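# Slide drive sled from shelf into empty rack bay

## Task

Take a drive sled off the shelf and push it into the one vacant bay of the rack, so its front face lines up evenly with the neighbouring drives and its orientation (top side up) matches theirs. Then open the gripper and back the robot away; the sled must stay seated by itself, not only because the robot is holding it.

## Robot and tools

ROBOT. Two arms, left_arm and right_arm, each ending in a two-finger parallel gripper with a wrist camera. left_arm is the robot's own left and sits on the +y side; right_arm is on the -y side. Base poses in the scene frame: left_arm (-0.022, +0.368, +1.505) m, quat_wxyz (+0.687, -0.461, +0.313, -0.466); right_arm (-0.022, -0.368, +1.505) m, quat_wxyz (+0.466, -0.313, +0.461, -0.687). Joint ranges (rad), base to hand: waist -2.880 to 2.880, shoulder 0.000 to 3.142, elbow 0.000 to 3.019, wrist pitch -1.693 to 1.571, wrist yaw -1.571 to 1.571, wrist roll -2.094 to 2.094. The elbow cannot lock fully straight.

FRAMES. All positions and orientations use one scene frame: origin on the floor at the centre of the robot's foot, +x the direction the robot faces, +y toward its left, +z up. Positions are in metres; orientations are quaternions written w first (qw, qx, qy, qz). Only the floor height is known for sure. In the gripper's own frame the fingers extend along +z and close along y. The reported hand point (end_effector_position) lies between the finger pads, roughly 1 cm short of the fingertips. Reported hand positions can be a bit wrong, more so when the arm is stretched far.

ROW FORMAT. Every motion command uses a row of 16 numbers: left_arm x, y, z, qw, qx, qy, qz, opening, then the same eight for right_arm. Both halves are always required, even if one arm should not move. x, y, z and the quaternion are an absolute target pose for that gripper in the scene frame, not an offset. Opening runs from -1 (closed) to +1 (fully open, 0.094 m). To keep an arm still, resend the exact pose and opening from the last result before it was meant to stay put. To hold an orientation, keep sending your own chosen quaternion rather than copying the reported one, which drifts.

execute_actions(actions). actions is a list of up to 15 actions; each action is a table of up to 15 rows, one row per control step of 1/30 s. An action always lasts 15 steps (0.5 s); a shorter table repeats its final row. An empty list just returns the current state and images. Each step, the commanded pose is clamped to at most 70 mm and 16 degrees from where the gripper actually is, and the arm only continues up to that clamped pose, so a distant target needs several actions. A target lying more than 0.6 m from the gripper's current position along any of the gripper's own axes gets the action rejected for both arms; if the first action fails this test, or any action is malformed, the whole call does nothing.

move(target, speed, blocking). target is one 16-number row as above (absolute poses). The grippers travel in straight lines, all finishing together, over 0.5 to 10 s; anything longer is cut off at 10 s before arrival. speed is the path's top speed in m/s, 0.002 to 0.5, default 0.25; rotation is capped at twice that in rad/s, taking the shorter way round. The opening is applied at the start. Paths ignore obstacles and the other arm, real motion lags and may overshoot speed, and faster or deeper contacts push harder. blocking=false returns after 0.5 s while motion continues; then only wait or stop are accepted until a result shows the move has ended. The result adds a move: line giving the ending (done, off_target, moving, held, fault; an arm not named ended done) and limits (paced: the sent pose was clipped; held: a safety check blocked some steps, after which the arm may jump faster), plus each gripper's distance to its target.

wait(seconds): 0 to 10; lets the scene run with the last commands held, returning early if a running move ends. stop(): brakes a running move; braking needs some room, fingers keep moving. zoom_image(camera, region): camera is cam_head_left, cam_head_right, cam_left_wrist or cam_right_wrist (all 504x504); region is [x0, y0, x1, y1] in pixels from the top-left, at most 504 by 504. read_manual(section): returns licence texts only, default "licences". finished_scene(scene): pass the current scene's number; it ends that scene permanently and reports success, so call it only once the sled sits in place on its own and the gripper is clear.

RESULTS. The state line reads left_arm: ... | right_arm: ..., each with gripper position and quaternion. Hand target lines show the pose the controller is currently steering toward. grip_measured is finger opening on the command scale; the last Joint positions entry is opening in metres; each gripper may be off by about 1 mm. A pose unreachable line means the clearance check altered or blocked that arm's command. MOTOR HOT appears from 85 °C; at 100 °C an OVER-TEMPERATURE FAULT drops that arm until it cools. FAULT lines mark arm stops.

PRACTICE. Arms usually settle a centimetre or more low of the target. To grip, command about 0.03 below grip_measured; smaller margins grip more gently. Pads exert roughly 50 to 62 N, briefly more on first contact, and less on very thin parts. Holding loads heats motors, so don't linger. The held sled or loose items may be tugged occasionally. Avoid drops, slips, slamming the sled into the bay, hard pushing, arm-to-arm collisions and knocking anything out of the work area; the last two can end or fail the scene.

Each tool is called after ">>>" as a command line: name --argument value for each argument, lists and objects as JSON in quotes; but a table of rows of numbers goes row by row, as --pt "numbers of a row", without its own name.

## Session

>>> execute_actions --actions '[]'

Scene clock: 0.00 s.
left_arm: end_effector_position=(+0.6576, +0.0243, +1.1695) grip_measured=-0.994 end_effector_quat_wxyz=(+0.392, -0.081, +0.870, -0.288) | right_arm: end_effector_position=(+0.5052, -0.0071, +1.2804) grip_measured=+1.000 end_effector_quat_wxyz=(-0.160, +0.362, -0.877, -0.274)
Joint positions: left_arm=[ 0.703  1.868  1.317  0.834 -0.084  0.171  0.   ] | right_arm=[ 2.659  1.52   1.096 -0.056  0.343 -0.69   0.094]
Joint velocities: left_arm=[-0.015 -0.005 -0.007 -0.002 -0.007 -0.051 -0.   ] | right_arm=[ 0.005 -0.005  0.002  0.007 -0.007 -0.051  0.   ]
Hand target (left_arm): +0.658, +0.026, +1.166; +0.392, -0.081, +0.871, -0.285
Hand target (right_arm): +0.507, -0.007, +1.279; +0.161, -0.360, +0.877, +0.273

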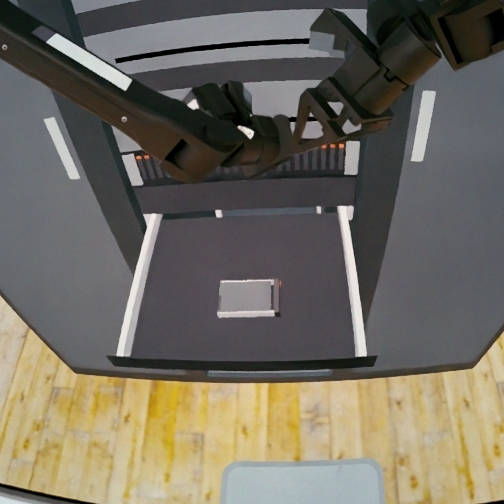

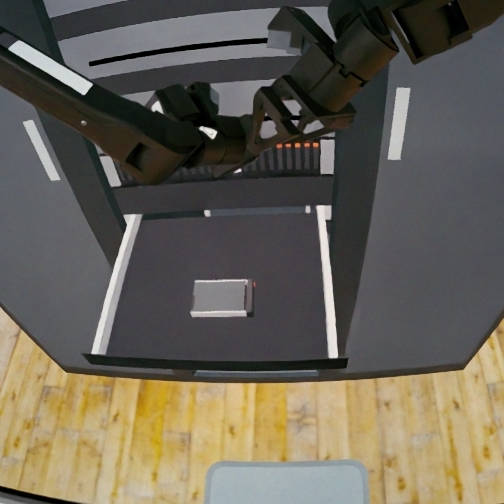

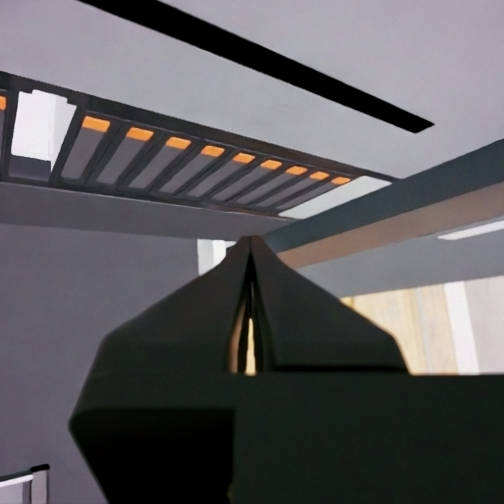

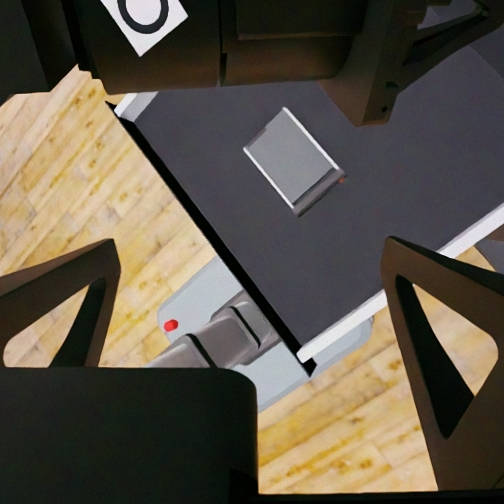

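>>> move --target '[0.6576,0.0243,1.1695,0.392,-0.081,0.870,-0.288,-1, 0.35,-0.35,1.33,0.16,-0.36,0.877,0.273,1]'

>>> move --target '[0.45,0.1,1.2,0.5,0,0.866,0,1, 0.35,-0.35,1.33,0.16,-0.36,0.877,0.273,1]'

Scene clock: 18.47 s.
left_arm: end_effector_position=(+0.6576, +0.0243, +1.1695) grip_measured=-0.994 end_effector_quat_wxyz=(+0.392, -0.081, +0.870, -0.288) | right_arm: end_effector_position=(+0.3560, -0.3501, +1.3295) grip_measured=+1.000 end_effector_quat_wxyz=(-0.161, +0.349, -0.881, -0.277)
Joint positions: left_arm=[ 0.703  1.868  1.317  0.834 -0.084  0.171  0.   ] | right_arm=[ 1.871  0.558  0.483 -0.401 -0.37  -1.018  0.094]
Joint velocities: left_arm=[ 0.005  0.005  0.002 -0.002  0.007 -0.022  0.   ] | right_arm=[ 0.005 -0.005  0.012  0.017 -0.081 -0.066  0.   ]
Hand target (left_arm): +0.658, +0.024, +1.170; +0.392, -0.081, +0.870, -0.288
Hand target (right_arm): +0.352, -0.350, +1.329; +0.158, -0.353, +0.879, +0.278
Off the commanded pose (left_arm): 0.000 m, 0 deg.
Off the commanded pose (right_arm): 0.006 m, 1 deg.
move: done

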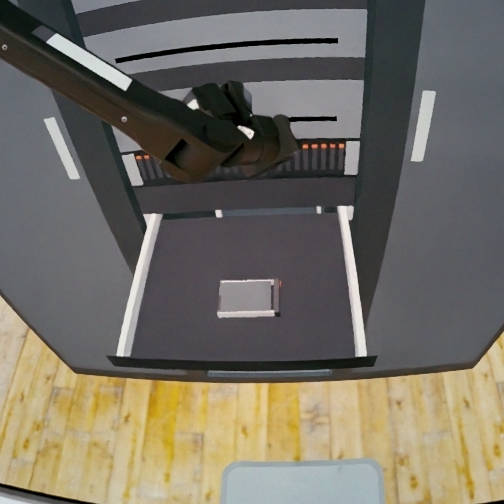

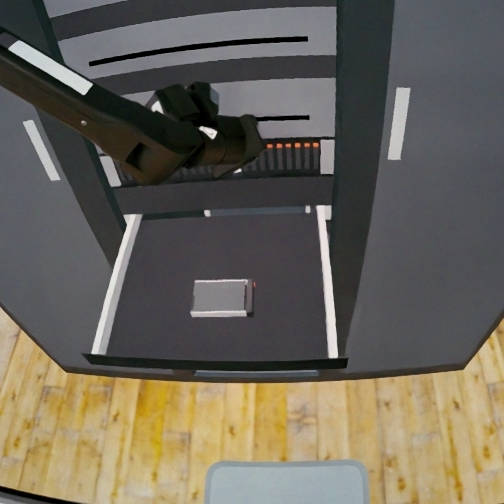

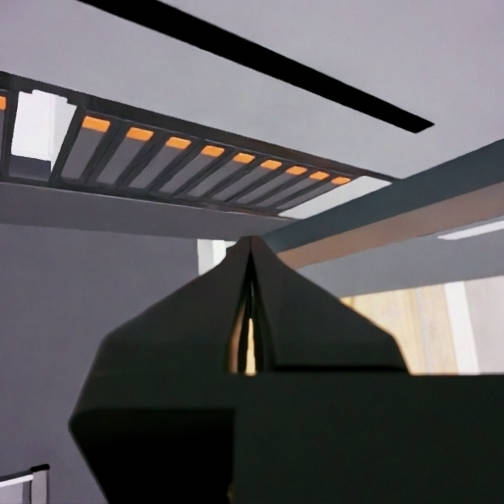

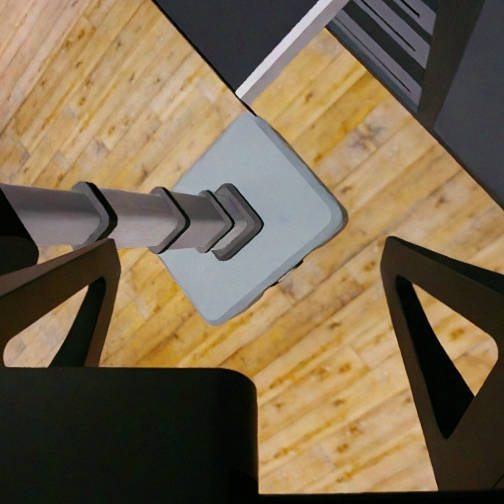

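Scene clock: 20.37 s.
left_arm: end_effector_position=(+0.4464, +0.1023, +1.1899) grip_measured=+1.000 end_effector_quat_wxyz=(+0.404, +0.032, +0.913, -0.047) | right_arm: end_effector_position=(+0.3523, -0.3498, +1.3283) grip_measured=+1.000 end_effector_quat_wxyz=(-0.159, +0.355, -0.879, -0.275)
Joint positions: left_arm=[ 0.654  1.951  0.791  1.554 -0.473  0.626  0.094] | right_arm=[ 1.871  0.558  0.477 -0.401 -0.365 -1.032  0.094]
Joint velocities: left_arm=[-0.015  0.005 -0.002 -0.027  0.037  0.007  0.   ] | right_arm=[ 0.005 -0.024 -0.007  0.012 -0.051 -0.022  0.   ]
Hand target (left_arm): +0.452, +0.101, +1.201; +0.414, +0.028, +0.909, -0.049
Hand target (right_arm): +0.350, -0.350, +1.330; +0.160, -0.360, +0.877, +0.273
Off the commanded pose (left_arm): 0.011 m, 14 deg.
Off the commanded pose (right_arm): 0.003 m, 1 deg.
joint sent to its limit (left arm) — the command would take joint 4 (wrist pitch) past its upper limit, so that joint was sent only as far as its limit.
move: off_target (left_arm)

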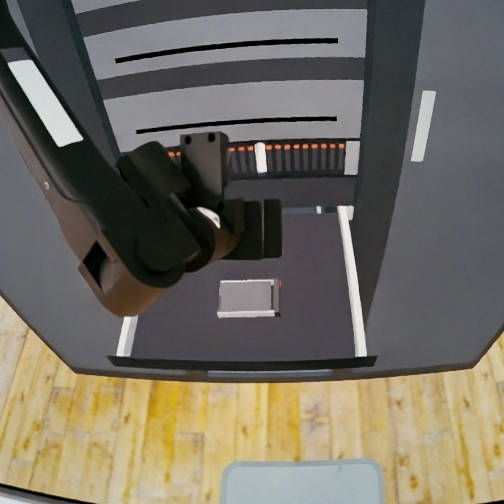

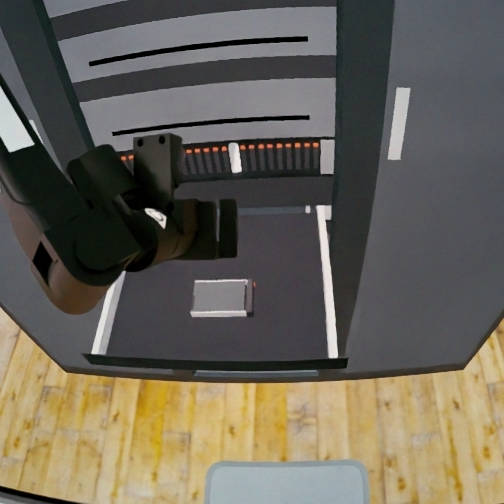

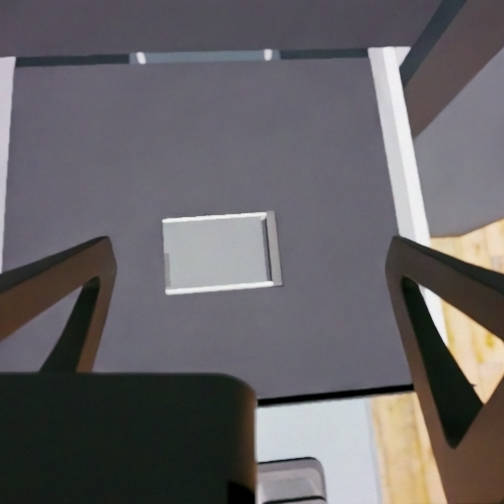

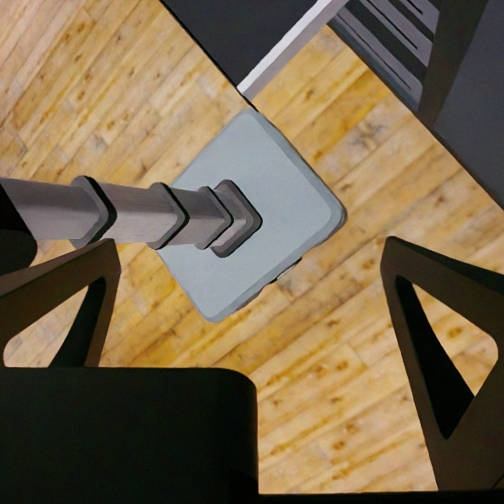

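>>> move --target '[0.46,0.1,1.15,0,0.707,0.707,0,1, 0.35,-0.35,1.33,0.16,-0.36,0.877,0.273,1]'

Scene clock: 34.53 s.
left_arm: end_effector_position=(+0.4676, +0.1142, +1.1484) grip_measured=+1.000 end_effector_quat_wxyz=(+0.002, +0.694, +0.719, +0.002) | right_arm: end_effector_position=(+0.3523, -0.3498, +1.3283) grip_measured=+1.000 end_effector_quat_wxyz=(-0.159, +0.355, -0.879, -0.275)
Joint positions: left_arm=[ 0.637  1.67   1.134 -0.056 -0.84   1.448  0.094] | right_arm=[ 1.871  0.558  0.477 -0.401 -0.365 -1.032  0.094]
Joint velocities: left_arm=[ 0.015 -0.015 -0.027 -0.007 -0.051 -0.022  0.   ] | right_arm=[-0.005 -0.005  0.007  0.017 -0.007 -0.051  0.   ]
Hand target (left_arm): +0.458, +0.100, +1.150; +0.002, +0.707, +0.707, -0.005
Hand target (right_arm): +0.350, -0.350, +1.330; +0.160, -0.360, +0.878, +0.273
Off the commanded pose (left_arm): 0.016 m, 2 deg.
Off the commanded pose (right_arm): 0.003 m, 1 deg.
move: off_target (left_arm)

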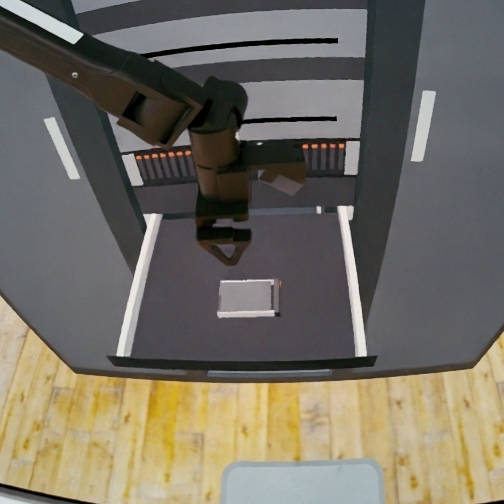

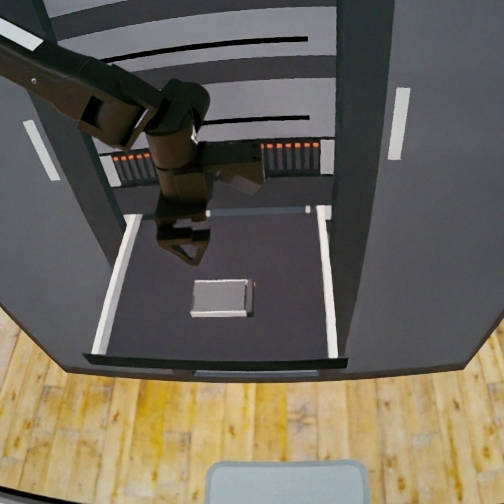

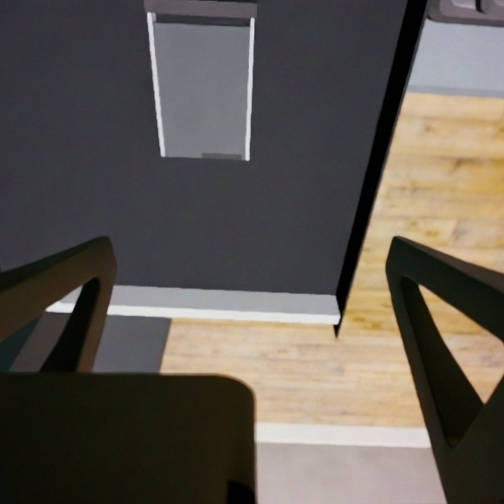

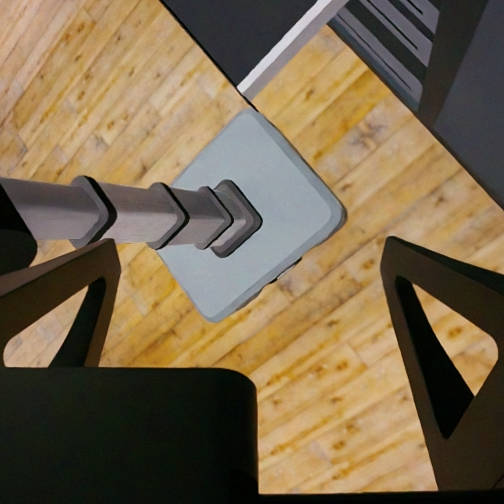

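>>> move --target '[0.505,0.085,1.02,0,0.707,0.707,0,1, 0.35,-0.35,1.33,0.16,-0.36,0.877,0.273,1]' --speed 0.15

Scene clock: 50.80 s.
left_arm: end_effector_position=(+0.5139, +0.0768, +1.0363) grip_measured=+1.000 end_effector_quat_wxyz=(+0.014, +0.702, +0.712, +0.001) | right_arm: end_effector_position=(+0.3523, -0.3498, +1.3283) grip_measured=+1.000 end_effector_quat_wxyz=(-0.159, +0.355, -0.879, -0.275)
Joint positions: left_arm=[ 0.739  1.942  1.468 -0.043 -0.736  1.56   0.094] | right_arm=[ 1.871  0.558  0.477 -0.401 -0.365 -1.032  0.094]
Joint velocities: left_arm=[ 0.005 -0.005 -0.007  0.002 -0.095  0.007  0.   ] | right_arm=[-0.015 -0.015 -0.012 -0.002  0.051 -0.037  0.   ]
Hand target (left_arm): +0.504, +0.085, +1.020; +0.000, +0.707, +0.708, -0.001
Hand target (right_arm): +0.350, -0.350, +1.330; +0.160, -0.360, +0.878, +0.273
Off the commanded pose (left_arm): 0.020 m, 2 deg.
Off the commanded pose (right_arm): 0.003 m, 1 deg.
move: off_target (left_arm)

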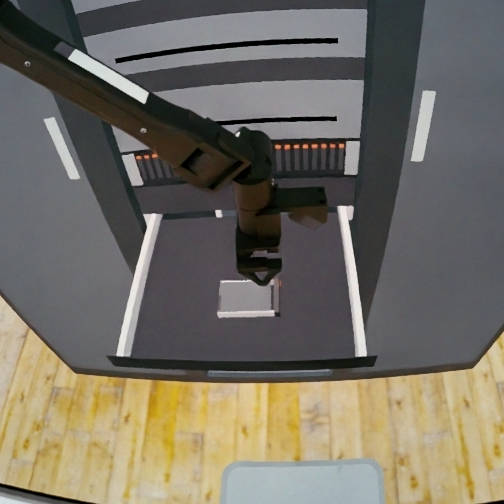

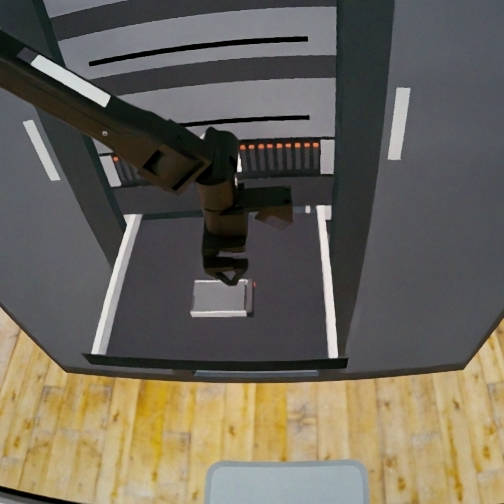

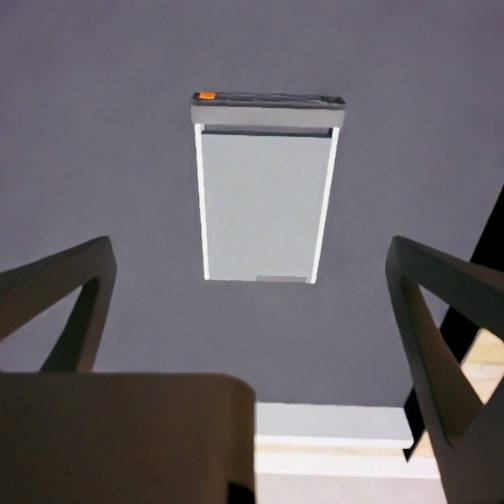

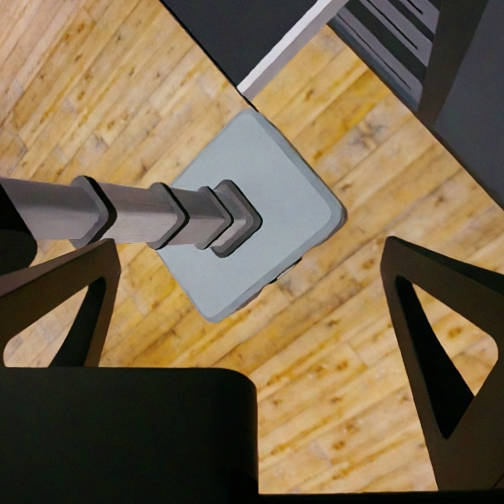

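>>> move --target '[0.498,0.08,0.965,0,0.707,0.707,0,1, 0.35,-0.35,1.33,0.16,-0.36,0.877,0.273,1]' --speed 0.05

Scene clock: 60.30 s.
left_arm: end_effector_position=(+0.5064, +0.0695, +0.9843) grip_measured=+1.000 end_effector_quat_wxyz=(+0.011, +0.707, +0.707, -0.003) | right_arm: end_effector_position=(+0.3523, -0.3498, +1.3283) grip_measured=+1.000 end_effector_quat_wxyz=(-0.159, +0.355, -0.879, -0.275)
Joint positions: left_arm=[ 0.785  2.054  1.571 -0.027 -0.693  1.594  0.094] | right_arm=[ 1.871  0.558  0.477 -0.401 -0.365 -1.032  0.094]
Joint velocities: left_arm=[-0.005  0.005  0.022 -0.007  0.051 -0.051  0.   ] | right_arm=[-0.015  0.005 -0.007 -0.002  0.007 -0.022  0.   ]
Hand target (left_arm): +0.497, +0.081, +0.966; +0.000, +0.707, +0.707, -0.000
Hand target (right_arm): +0.350, -0.350, +1.330; +0.160, -0.360, +0.878, +0.273
Off the commanded pose (left_arm): 0.024 m, 1 deg.
Off the commanded pose (right_arm): 0.003 m, 1 deg.
move: off_target (left_arm)

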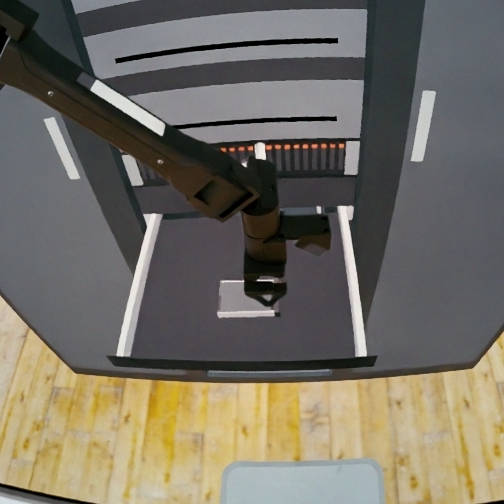

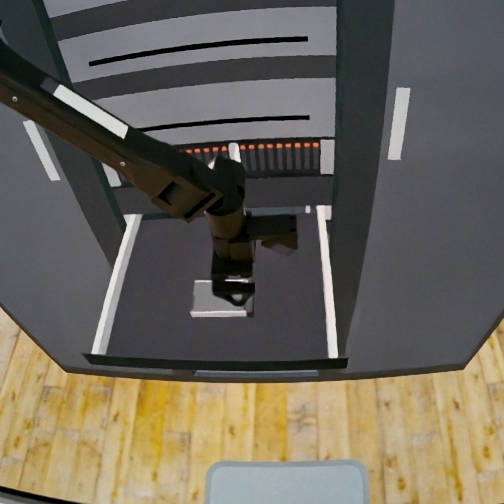

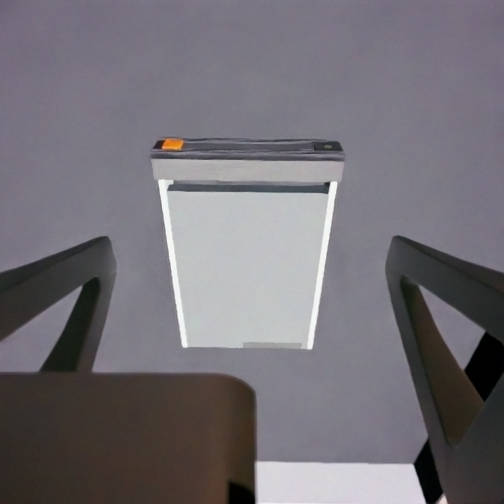

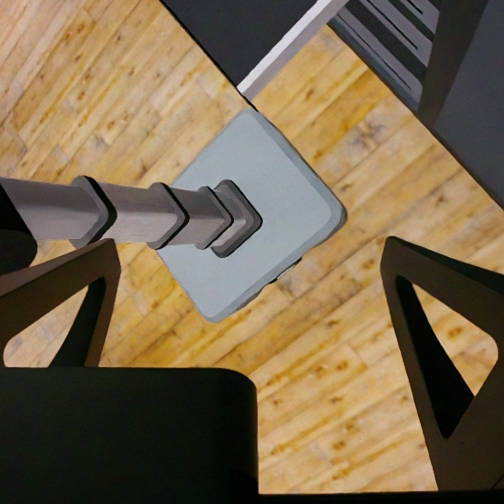

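>>> move --target '[0.498,0.088,0.925,0,0.707,0.707,0,1, 0.35,-0.35,1.33,0.16,-0.36,0.877,0.273,1]' --speed 0.03

Scene clock: 68.33 s.
left_arm: end_effector_position=(+0.5083, +0.0768, +0.9447) grip_measured=+1.000 end_effector_quat_wxyz=(+0.011, +0.706, +0.708, -0.003) | right_arm: end_effector_position=(+0.3523, -0.3498, +1.3283) grip_measured=+1.000 end_effector_quat_wxyz=(-0.159, +0.355, -0.879, -0.275)
Joint positions: left_arm=[ 0.831  2.123  1.654 -0.022 -0.654  1.623  0.094] | right_arm=[ 1.871  0.558  0.477 -0.401 -0.365 -1.032  0.094]
Joint velocities: left_arm=[-0.005 -0.015  0.002 -0.002  0.022  0.066  0.   ] | right_arm=[-0.005 -0.034  0.022  0.017 -0.007 -0.037  0.   ]
Hand target (left_arm): +0.497, +0.088, +0.926; -0.000, +0.707, +0.707, -0.000
Hand target (right_arm): +0.350, -0.350, +1.330; +0.160, -0.360, +0.878, +0.273
Off the commanded pose (left_arm): 0.025 m, 1 deg.
Off the commanded pose (right_arm): 0.003 m, 1 deg.
move: off_target (left_arm)

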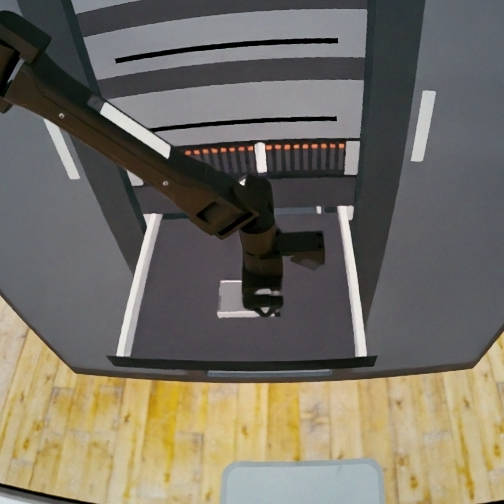

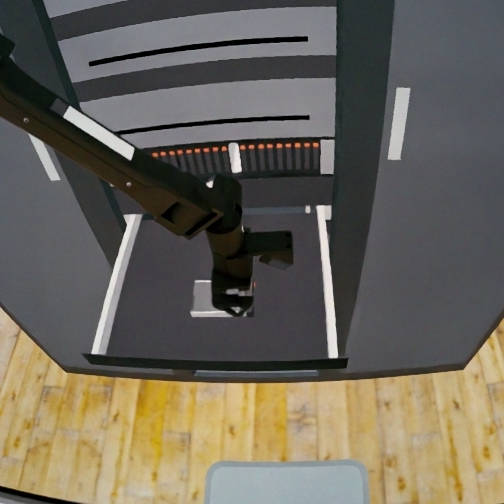

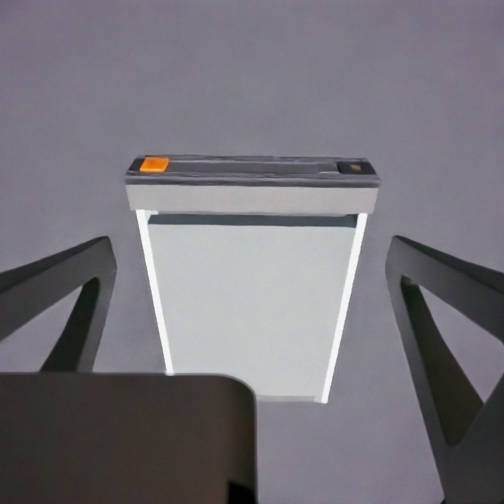

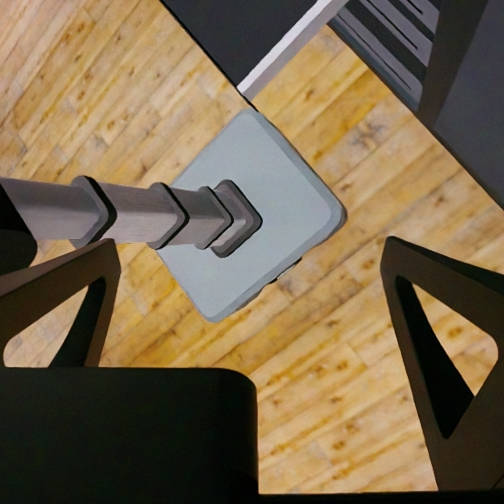

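>>> move --target '[0.498,0.088,0.913,0,0.707,0.707,0,1, 0.35,-0.35,1.33,0.16,-0.36,0.877,0.273,1]' --speed 0.02

>>> move --target '[0.498,0.088,0.913,0,0.707,0.707,0,0.4, 0.35,-0.35,1.33,0.16,-0.36,0.877,0.273,1]' --speed 0.02

Scene clock: 76.83 s.
left_arm: end_effector_position=(+0.5106, +0.0764, +0.9336) grip_measured=+1.000 end_effector_quat_wxyz=(+0.013, +0.706, +0.708, -0.001) | right_arm: end_effector_position=(+0.3523, -0.3498, +1.3283) grip_measured=+1.000 end_effector_quat_wxyz=(-0.159, +0.355, -0.879, -0.275)
Joint positions: left_arm=[ 0.84   2.147  1.687 -0.022 -0.645  1.629  0.094] | right_arm=[ 1.871  0.558  0.477 -0.401 -0.365 -1.032  0.094]
Joint velocities: left_arm=[-0.005 -0.015  0.017  0.017 -0.007 -0.022  0.   ] | right_arm=[-0.005 -0.005 -0.002 -0.017  0.007  0.037  0.   ]
Hand target (left_arm): +0.498, +0.088, +0.914; +0.000, +0.707, +0.707, -0.000
Hand target (right_arm): +0.350, -0.350, +1.330; +0.160, -0.360, +0.878, +0.273
Off the commanded pose (left_arm): 0.027 m, 1 deg.
Off the commanded pose (right_arm): 0.003 m, 1 deg.
move: off_target (left_arm)

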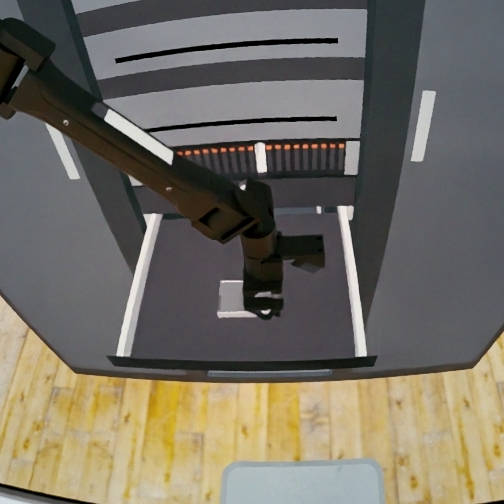

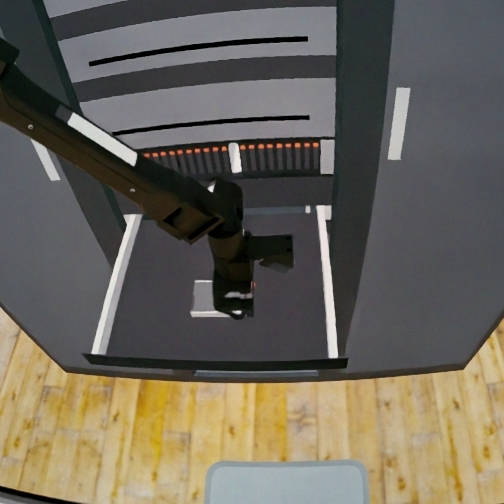

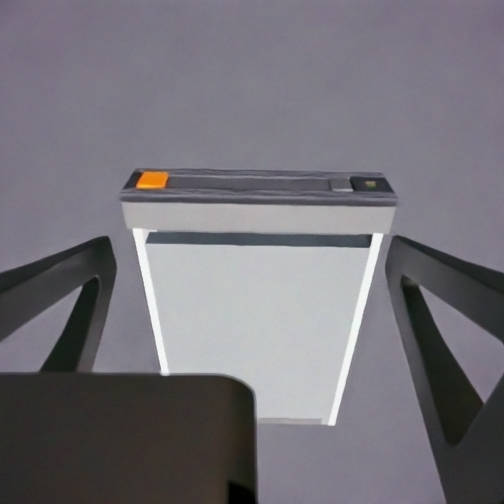

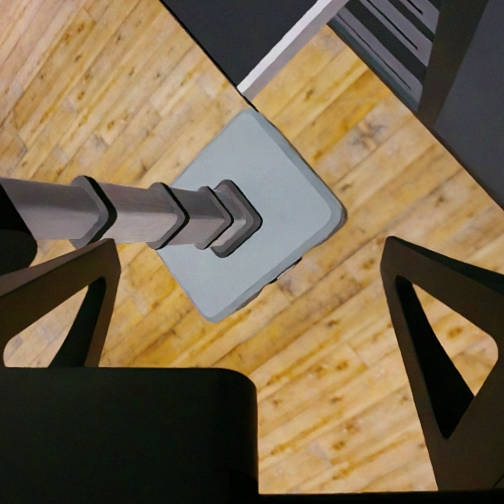

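Scene clock: 78.40 s.
left_arm: end_effector_position=(+0.5104, +0.0763, +0.9335) grip_measured=+0.562 end_effector_quat_wxyz=(+0.013, +0.706, +0.708, -0.001) | right_arm: end_effector_position=(+0.3523, -0.3498, +1.3283) grip_measured=+1.000 end_effector_quat_wxyz=(-0.159, +0.355, -0.879, -0.275)
Joint positions: left_arm=[ 0.84   2.148  1.687 -0.022 -0.645  1.63   0.073] | right_arm=[ 1.871  0.558  0.477 -0.401 -0.365 -1.032  0.094]
Joint velocities: left_arm=[-0.015 -0.005  0.007  0.022  0.066  0.022 -0.001] | right_arm=[-0.015  0.005  0.012 -0.017 -0.022 -0.022  0.   ]
Hand target (left_arm): +0.497, +0.088, +0.914; -0.000, +0.707, +0.707, -0.000
Hand target (right_arm): +0.350, -0.350, +1.330; +0.160, -0.360, +0.878, +0.273
Off the commanded pose (left_arm): 0.027 m, 1 deg.
Off the commanded pose (right_arm): 0.003 m, 1 deg.
move: off_target (left_arm)

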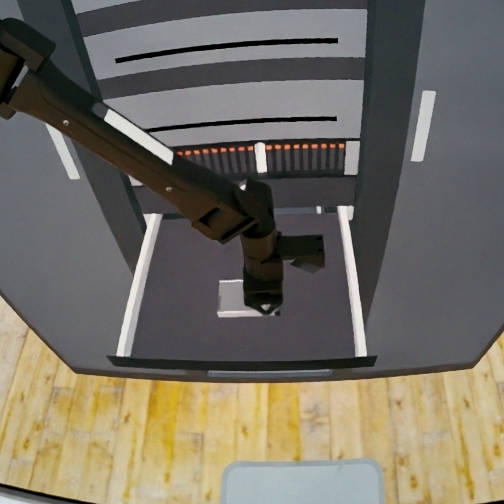

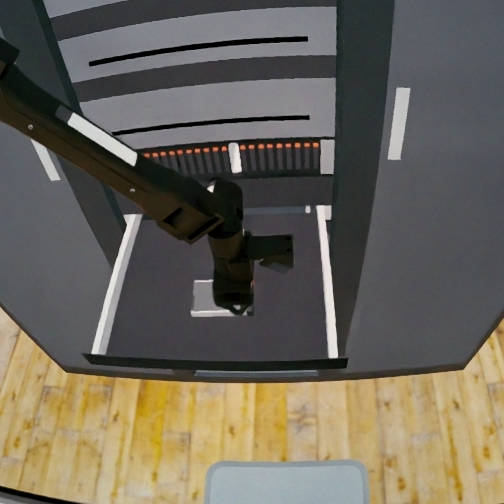

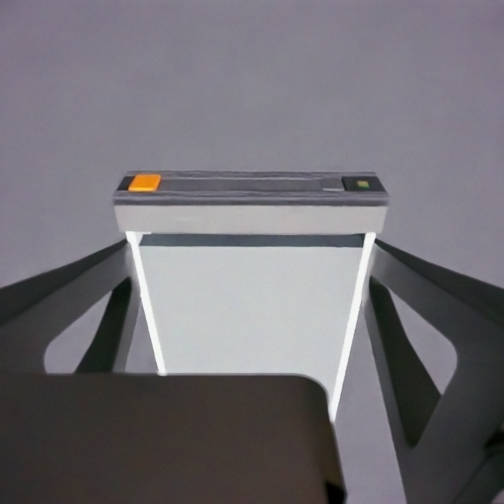

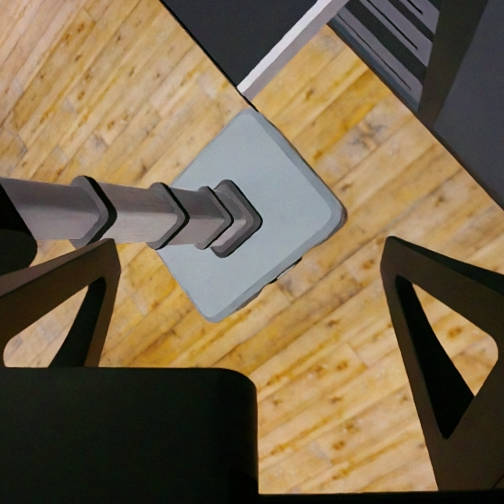

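>>> move --target '[0.498,0.088,1.06,0,0.707,0.707,0,0.5, 0.35,-0.35,1.33,0.16,-0.36,0.877,0.273,1]' --speed 0.1

>>> move --target '[0.5,0.08,1.06,0.707,0.707,0,0,0.5, 0.35,-0.35,1.33,0.16,-0.36,0.877,0.273,1]' --speed 0.2

Scene clock: 86.60 s.
left_arm: end_effector_position=(+0.4935, +0.0943, +1.0478) grip_measured=+0.562 end_effector_quat_wxyz=(-0.007, +0.708, +0.706, +0.002) | right_arm: end_effector_position=(+0.3523, -0.3498, +1.3283) grip_measured=+1.000 end_effector_quat_wxyz=(-0.159, +0.355, -0.879, -0.275)
Joint positions: left_arm=[ 0.74   1.897  1.39  -0.048 -0.764  1.552  0.073] | right_arm=[ 1.871  0.558  0.477 -0.401 -0.365 -1.032  0.094]
Joint velocities: left_arm=[-0.005 -0.024 -0.007 -0.017  0.022 -0.007  0.   ] | right_arm=[ 0.005  0.005  0.002  0.017  0.022 -0.037  0.   ]
Hand target (left_arm): +0.499, +0.088, +1.060; -0.000, +0.707, +0.707, +0.000
Hand target (right_arm): +0.350, -0.350, +1.330; +0.160, -0.360, +0.878, +0.273
Off the commanded pose (left_arm): 0.014 m, 1 deg.
Off the commanded pose (right_arm): 0.003 m, 1 deg.
move: off_target (left_arm)

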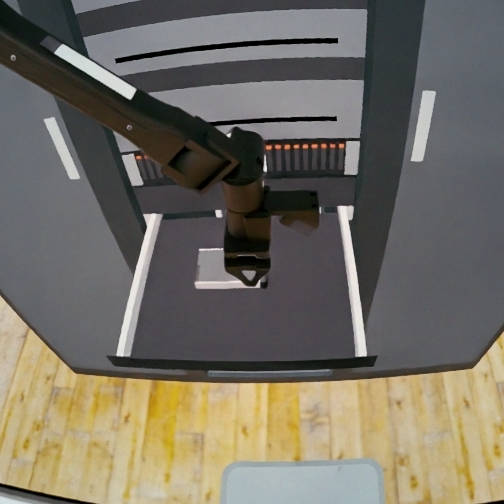

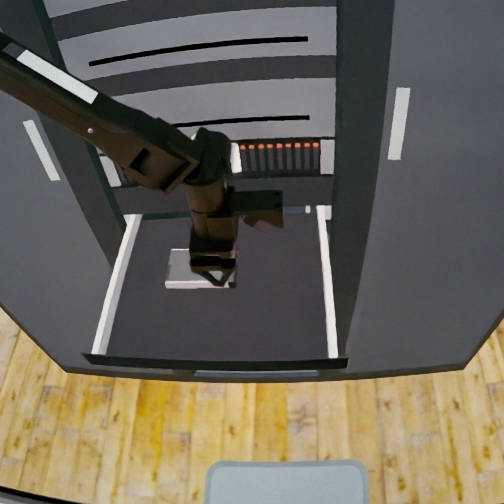

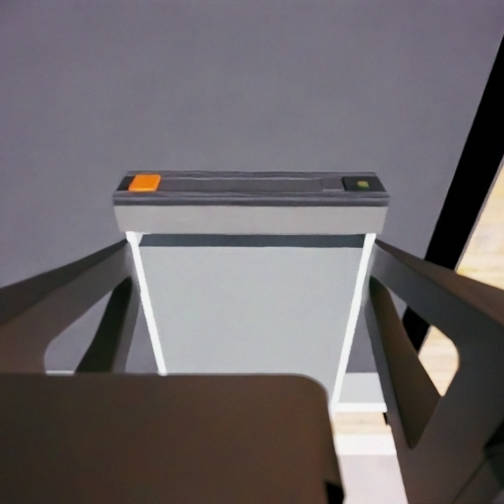

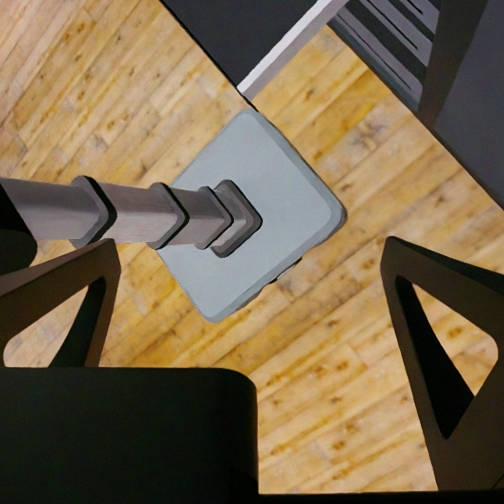

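Scene clock: 92.17 s.
left_arm: end_effector_position=(+0.5081, +0.0748, +1.0729) grip_measured=+0.562 end_effector_quat_wxyz=(+0.795, +0.575, +0.191, +0.039) | right_arm: end_effector_position=(+0.3523, -0.3498, +1.3283) grip_measured=+1.000 end_effector_quat_wxyz=(-0.159, +0.355, -0.879, -0.275)
Joint positions: left_arm=[1.097 2.208 1.504 1.112 1.331 2.095 0.073] | right_arm=[ 1.871  0.558  0.477 -0.401 -0.365 -1.032  0.094]
Joint velocities: left_arm=[-0.005 -0.005 -0.012  0.012  0.007 -0.022 -0.   ] | right_arm=[ 0.005 -0.034 -0.007 -0.022 -0.051 -0.007  0.   ]
Hand target (left_arm): +0.507, +0.075, +1.074; +0.795, +0.575, +0.192, +0.037
Hand target (right_arm): +0.350, -0.350, +1.330; +0.160, -0.360, +0.878, +0.273
Off the commanded pose (left_arm): 0.016 m, 29 deg; orientation clipped at the last step of the last action.
Off the commanded pose (right_arm): 0.003 m, 1 deg.
move: held (left_arm); limits=paced,held; held on 16 of 167 steps (left_arm), including the last (left_arm)
pose unreachable (left arm): on one or more control steps of this call, first in action 0 (counted from 0), this arm could not follow its commanded pose, so it was not sent that pose on those steps. On the call's last step it was still not sent that pose. It may still have moved: this result reports where it is.
cause: the commanded pose would bring two parts of the arm too close to each other (its wrist (the part past joint 4) and its wrist camera, with joints 5 (wrist yaw) and 6 (wrist roll) between them).

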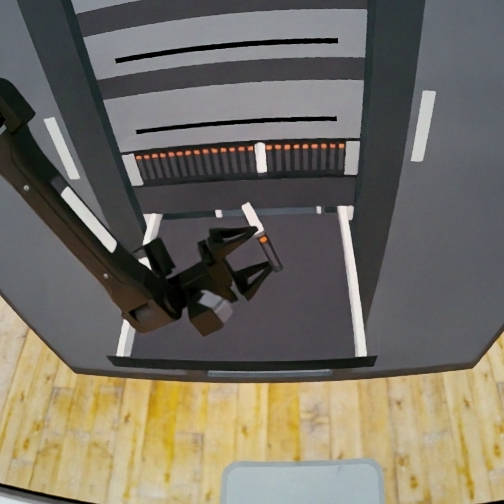

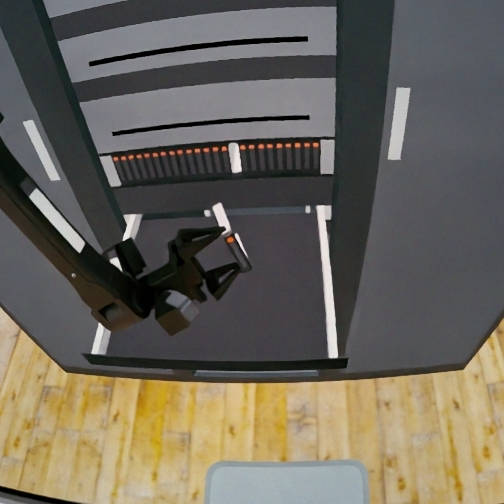

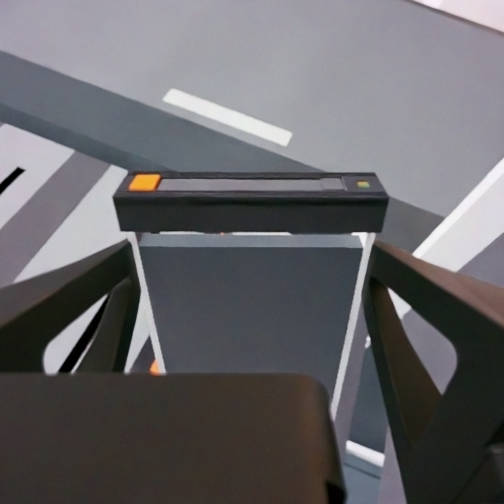

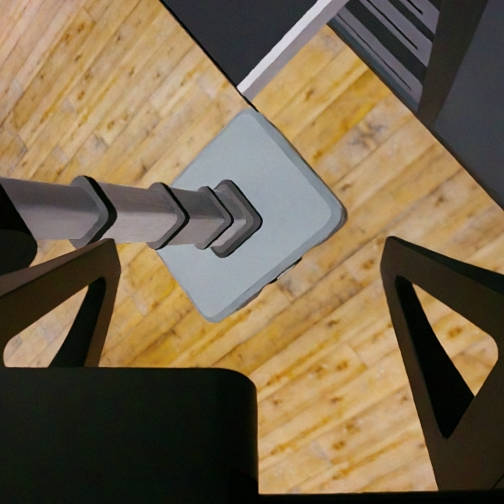

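>>> move --target '[0.508,0.075,1.073,0.795,0.575,0.191,0.039,0.5, 0.56,-0.08,1.09,0.707,0,0.707,0,0]' --speed 0.2

Scene clock: 130.80 s.
left_arm: end_effector_position=(+0.5081, +0.0748, +1.0729) grip_measured=+0.562 end_effector_quat_wxyz=(+0.795, +0.575, +0.191, +0.039) | right_arm: end_effector_position=(+0.5637, -0.0889, +1.0811) grip_measured=+0.001 end_effector_quat_wxyz=(+0.585, -0.095, +0.802, +0.076)
Joint positions: left_arm=[1.097 2.208 1.504 1.112 1.331 2.095 0.073] | right_arm=[ 2.26   2.193  1.3    1.539 -0.066 -0.682  0.047]
Joint velocities: left_arm=[ 0.005 -0.005 -0.007  0.002  0.007 -0.022 -0.001] | right_arm=[-0.005 -0.015 -0.012  0.002  0.007  0.007  0.001]
Hand target (left_arm): +0.508, +0.075, +1.073; +0.795, +0.575, +0.191, +0.039
Hand target (right_arm): +0.561, -0.077, +1.088; +0.591, -0.086, +0.798, +0.085
Off the commanded pose (left_arm): 0.000 m, 0 deg.
Off the commanded pose (right_arm): 0.013 m, 23 deg; orientation clipped at the last step of the last action.
joint sent to its limit (right arm) — the command would take joint 4 (wrist pitch) past its upper limit, so that joint was sent only as far as its limit.
move: off_target (right_arm); limits=paced

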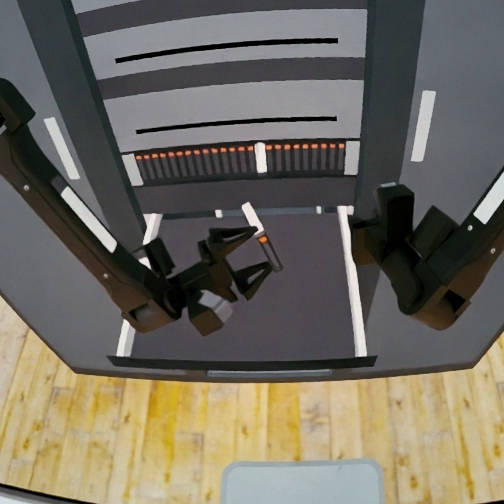

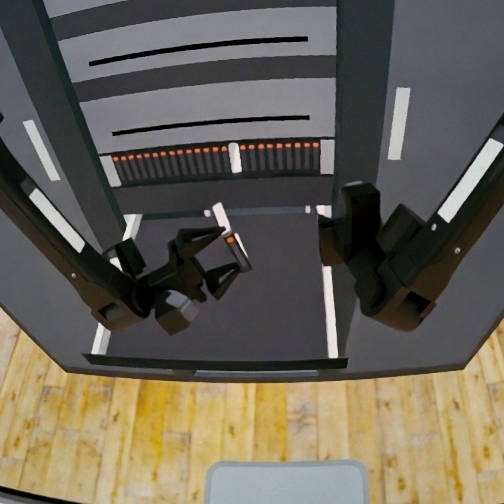

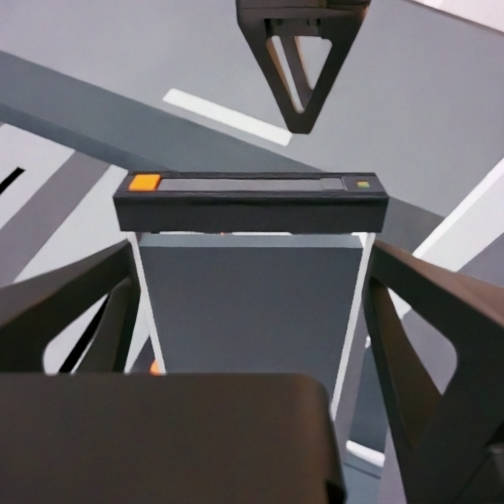

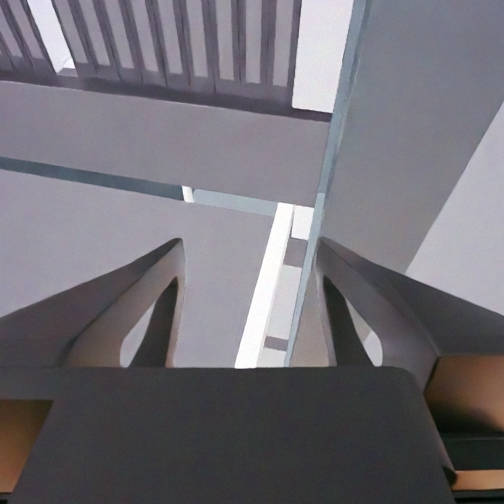

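>>> move --target '[0.508,0.075,1.073,0.795,0.575,0.191,0.039,0.5, 0.434,0.069,1.165,0.312,-0.213,0.923,-0.072,0]' --speed 0.12

Scene clock: 159.30 s.
left_arm: end_effector_position=(+0.5081, +0.0748, +1.0729) grip_measured=+0.562 end_effector_quat_wxyz=(+0.795, +0.575, +0.191, +0.039) | right_arm: end_effector_position=(+0.4406, +0.0546, +1.1645) grip_measured=+0.001 end_effector_quat_wxyz=(+0.317, -0.203, +0.923, -0.083)
Joint positions: left_arm=[1.097 2.208 1.504 1.112 1.331 2.095 0.073] | right_arm=[ 2.691  2.259  1.248  1.397  0.87  -1.095  0.047]
Joint velocities: left_arm=[-0.005  0.005 -0.017 -0.007 -0.007  0.037 -0.   ] | right_arm=[-0.005 -0.015  0.002 -0.002 -0.022  0.022  0.001]
Hand target (left_arm): +0.508, +0.075, +1.073; +0.795, +0.575, +0.191, +0.039
Hand target (right_arm): +0.432, +0.067, +1.168; +0.315, -0.217, +0.921, -0.076
Off the commanded pose (left_arm): 0.000 m, 0 deg.
Off the commanded pose (right_arm): 0.016 m, 2 deg.
move: off_target (right_arm)

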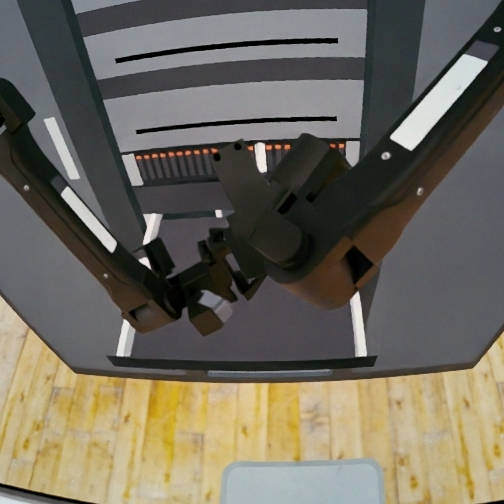

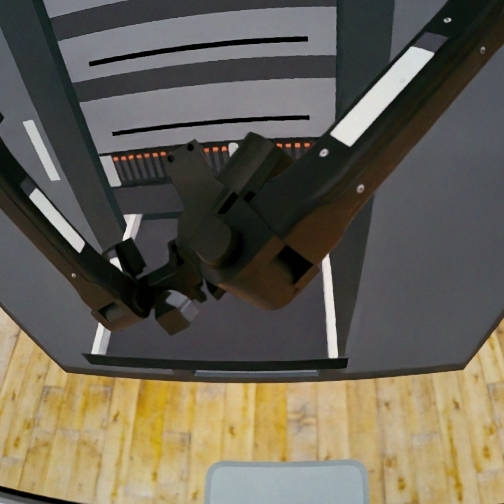

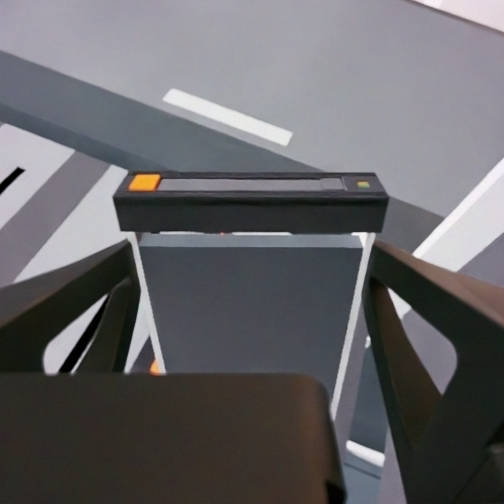

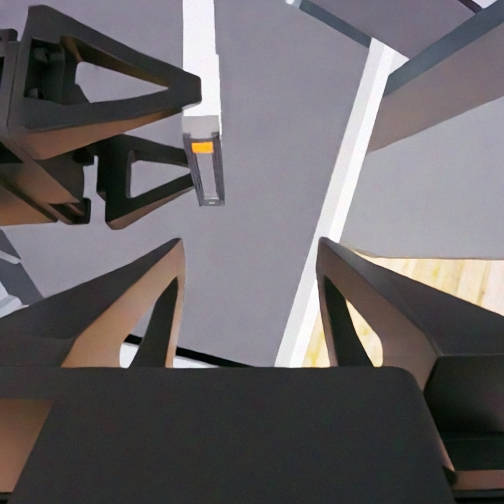

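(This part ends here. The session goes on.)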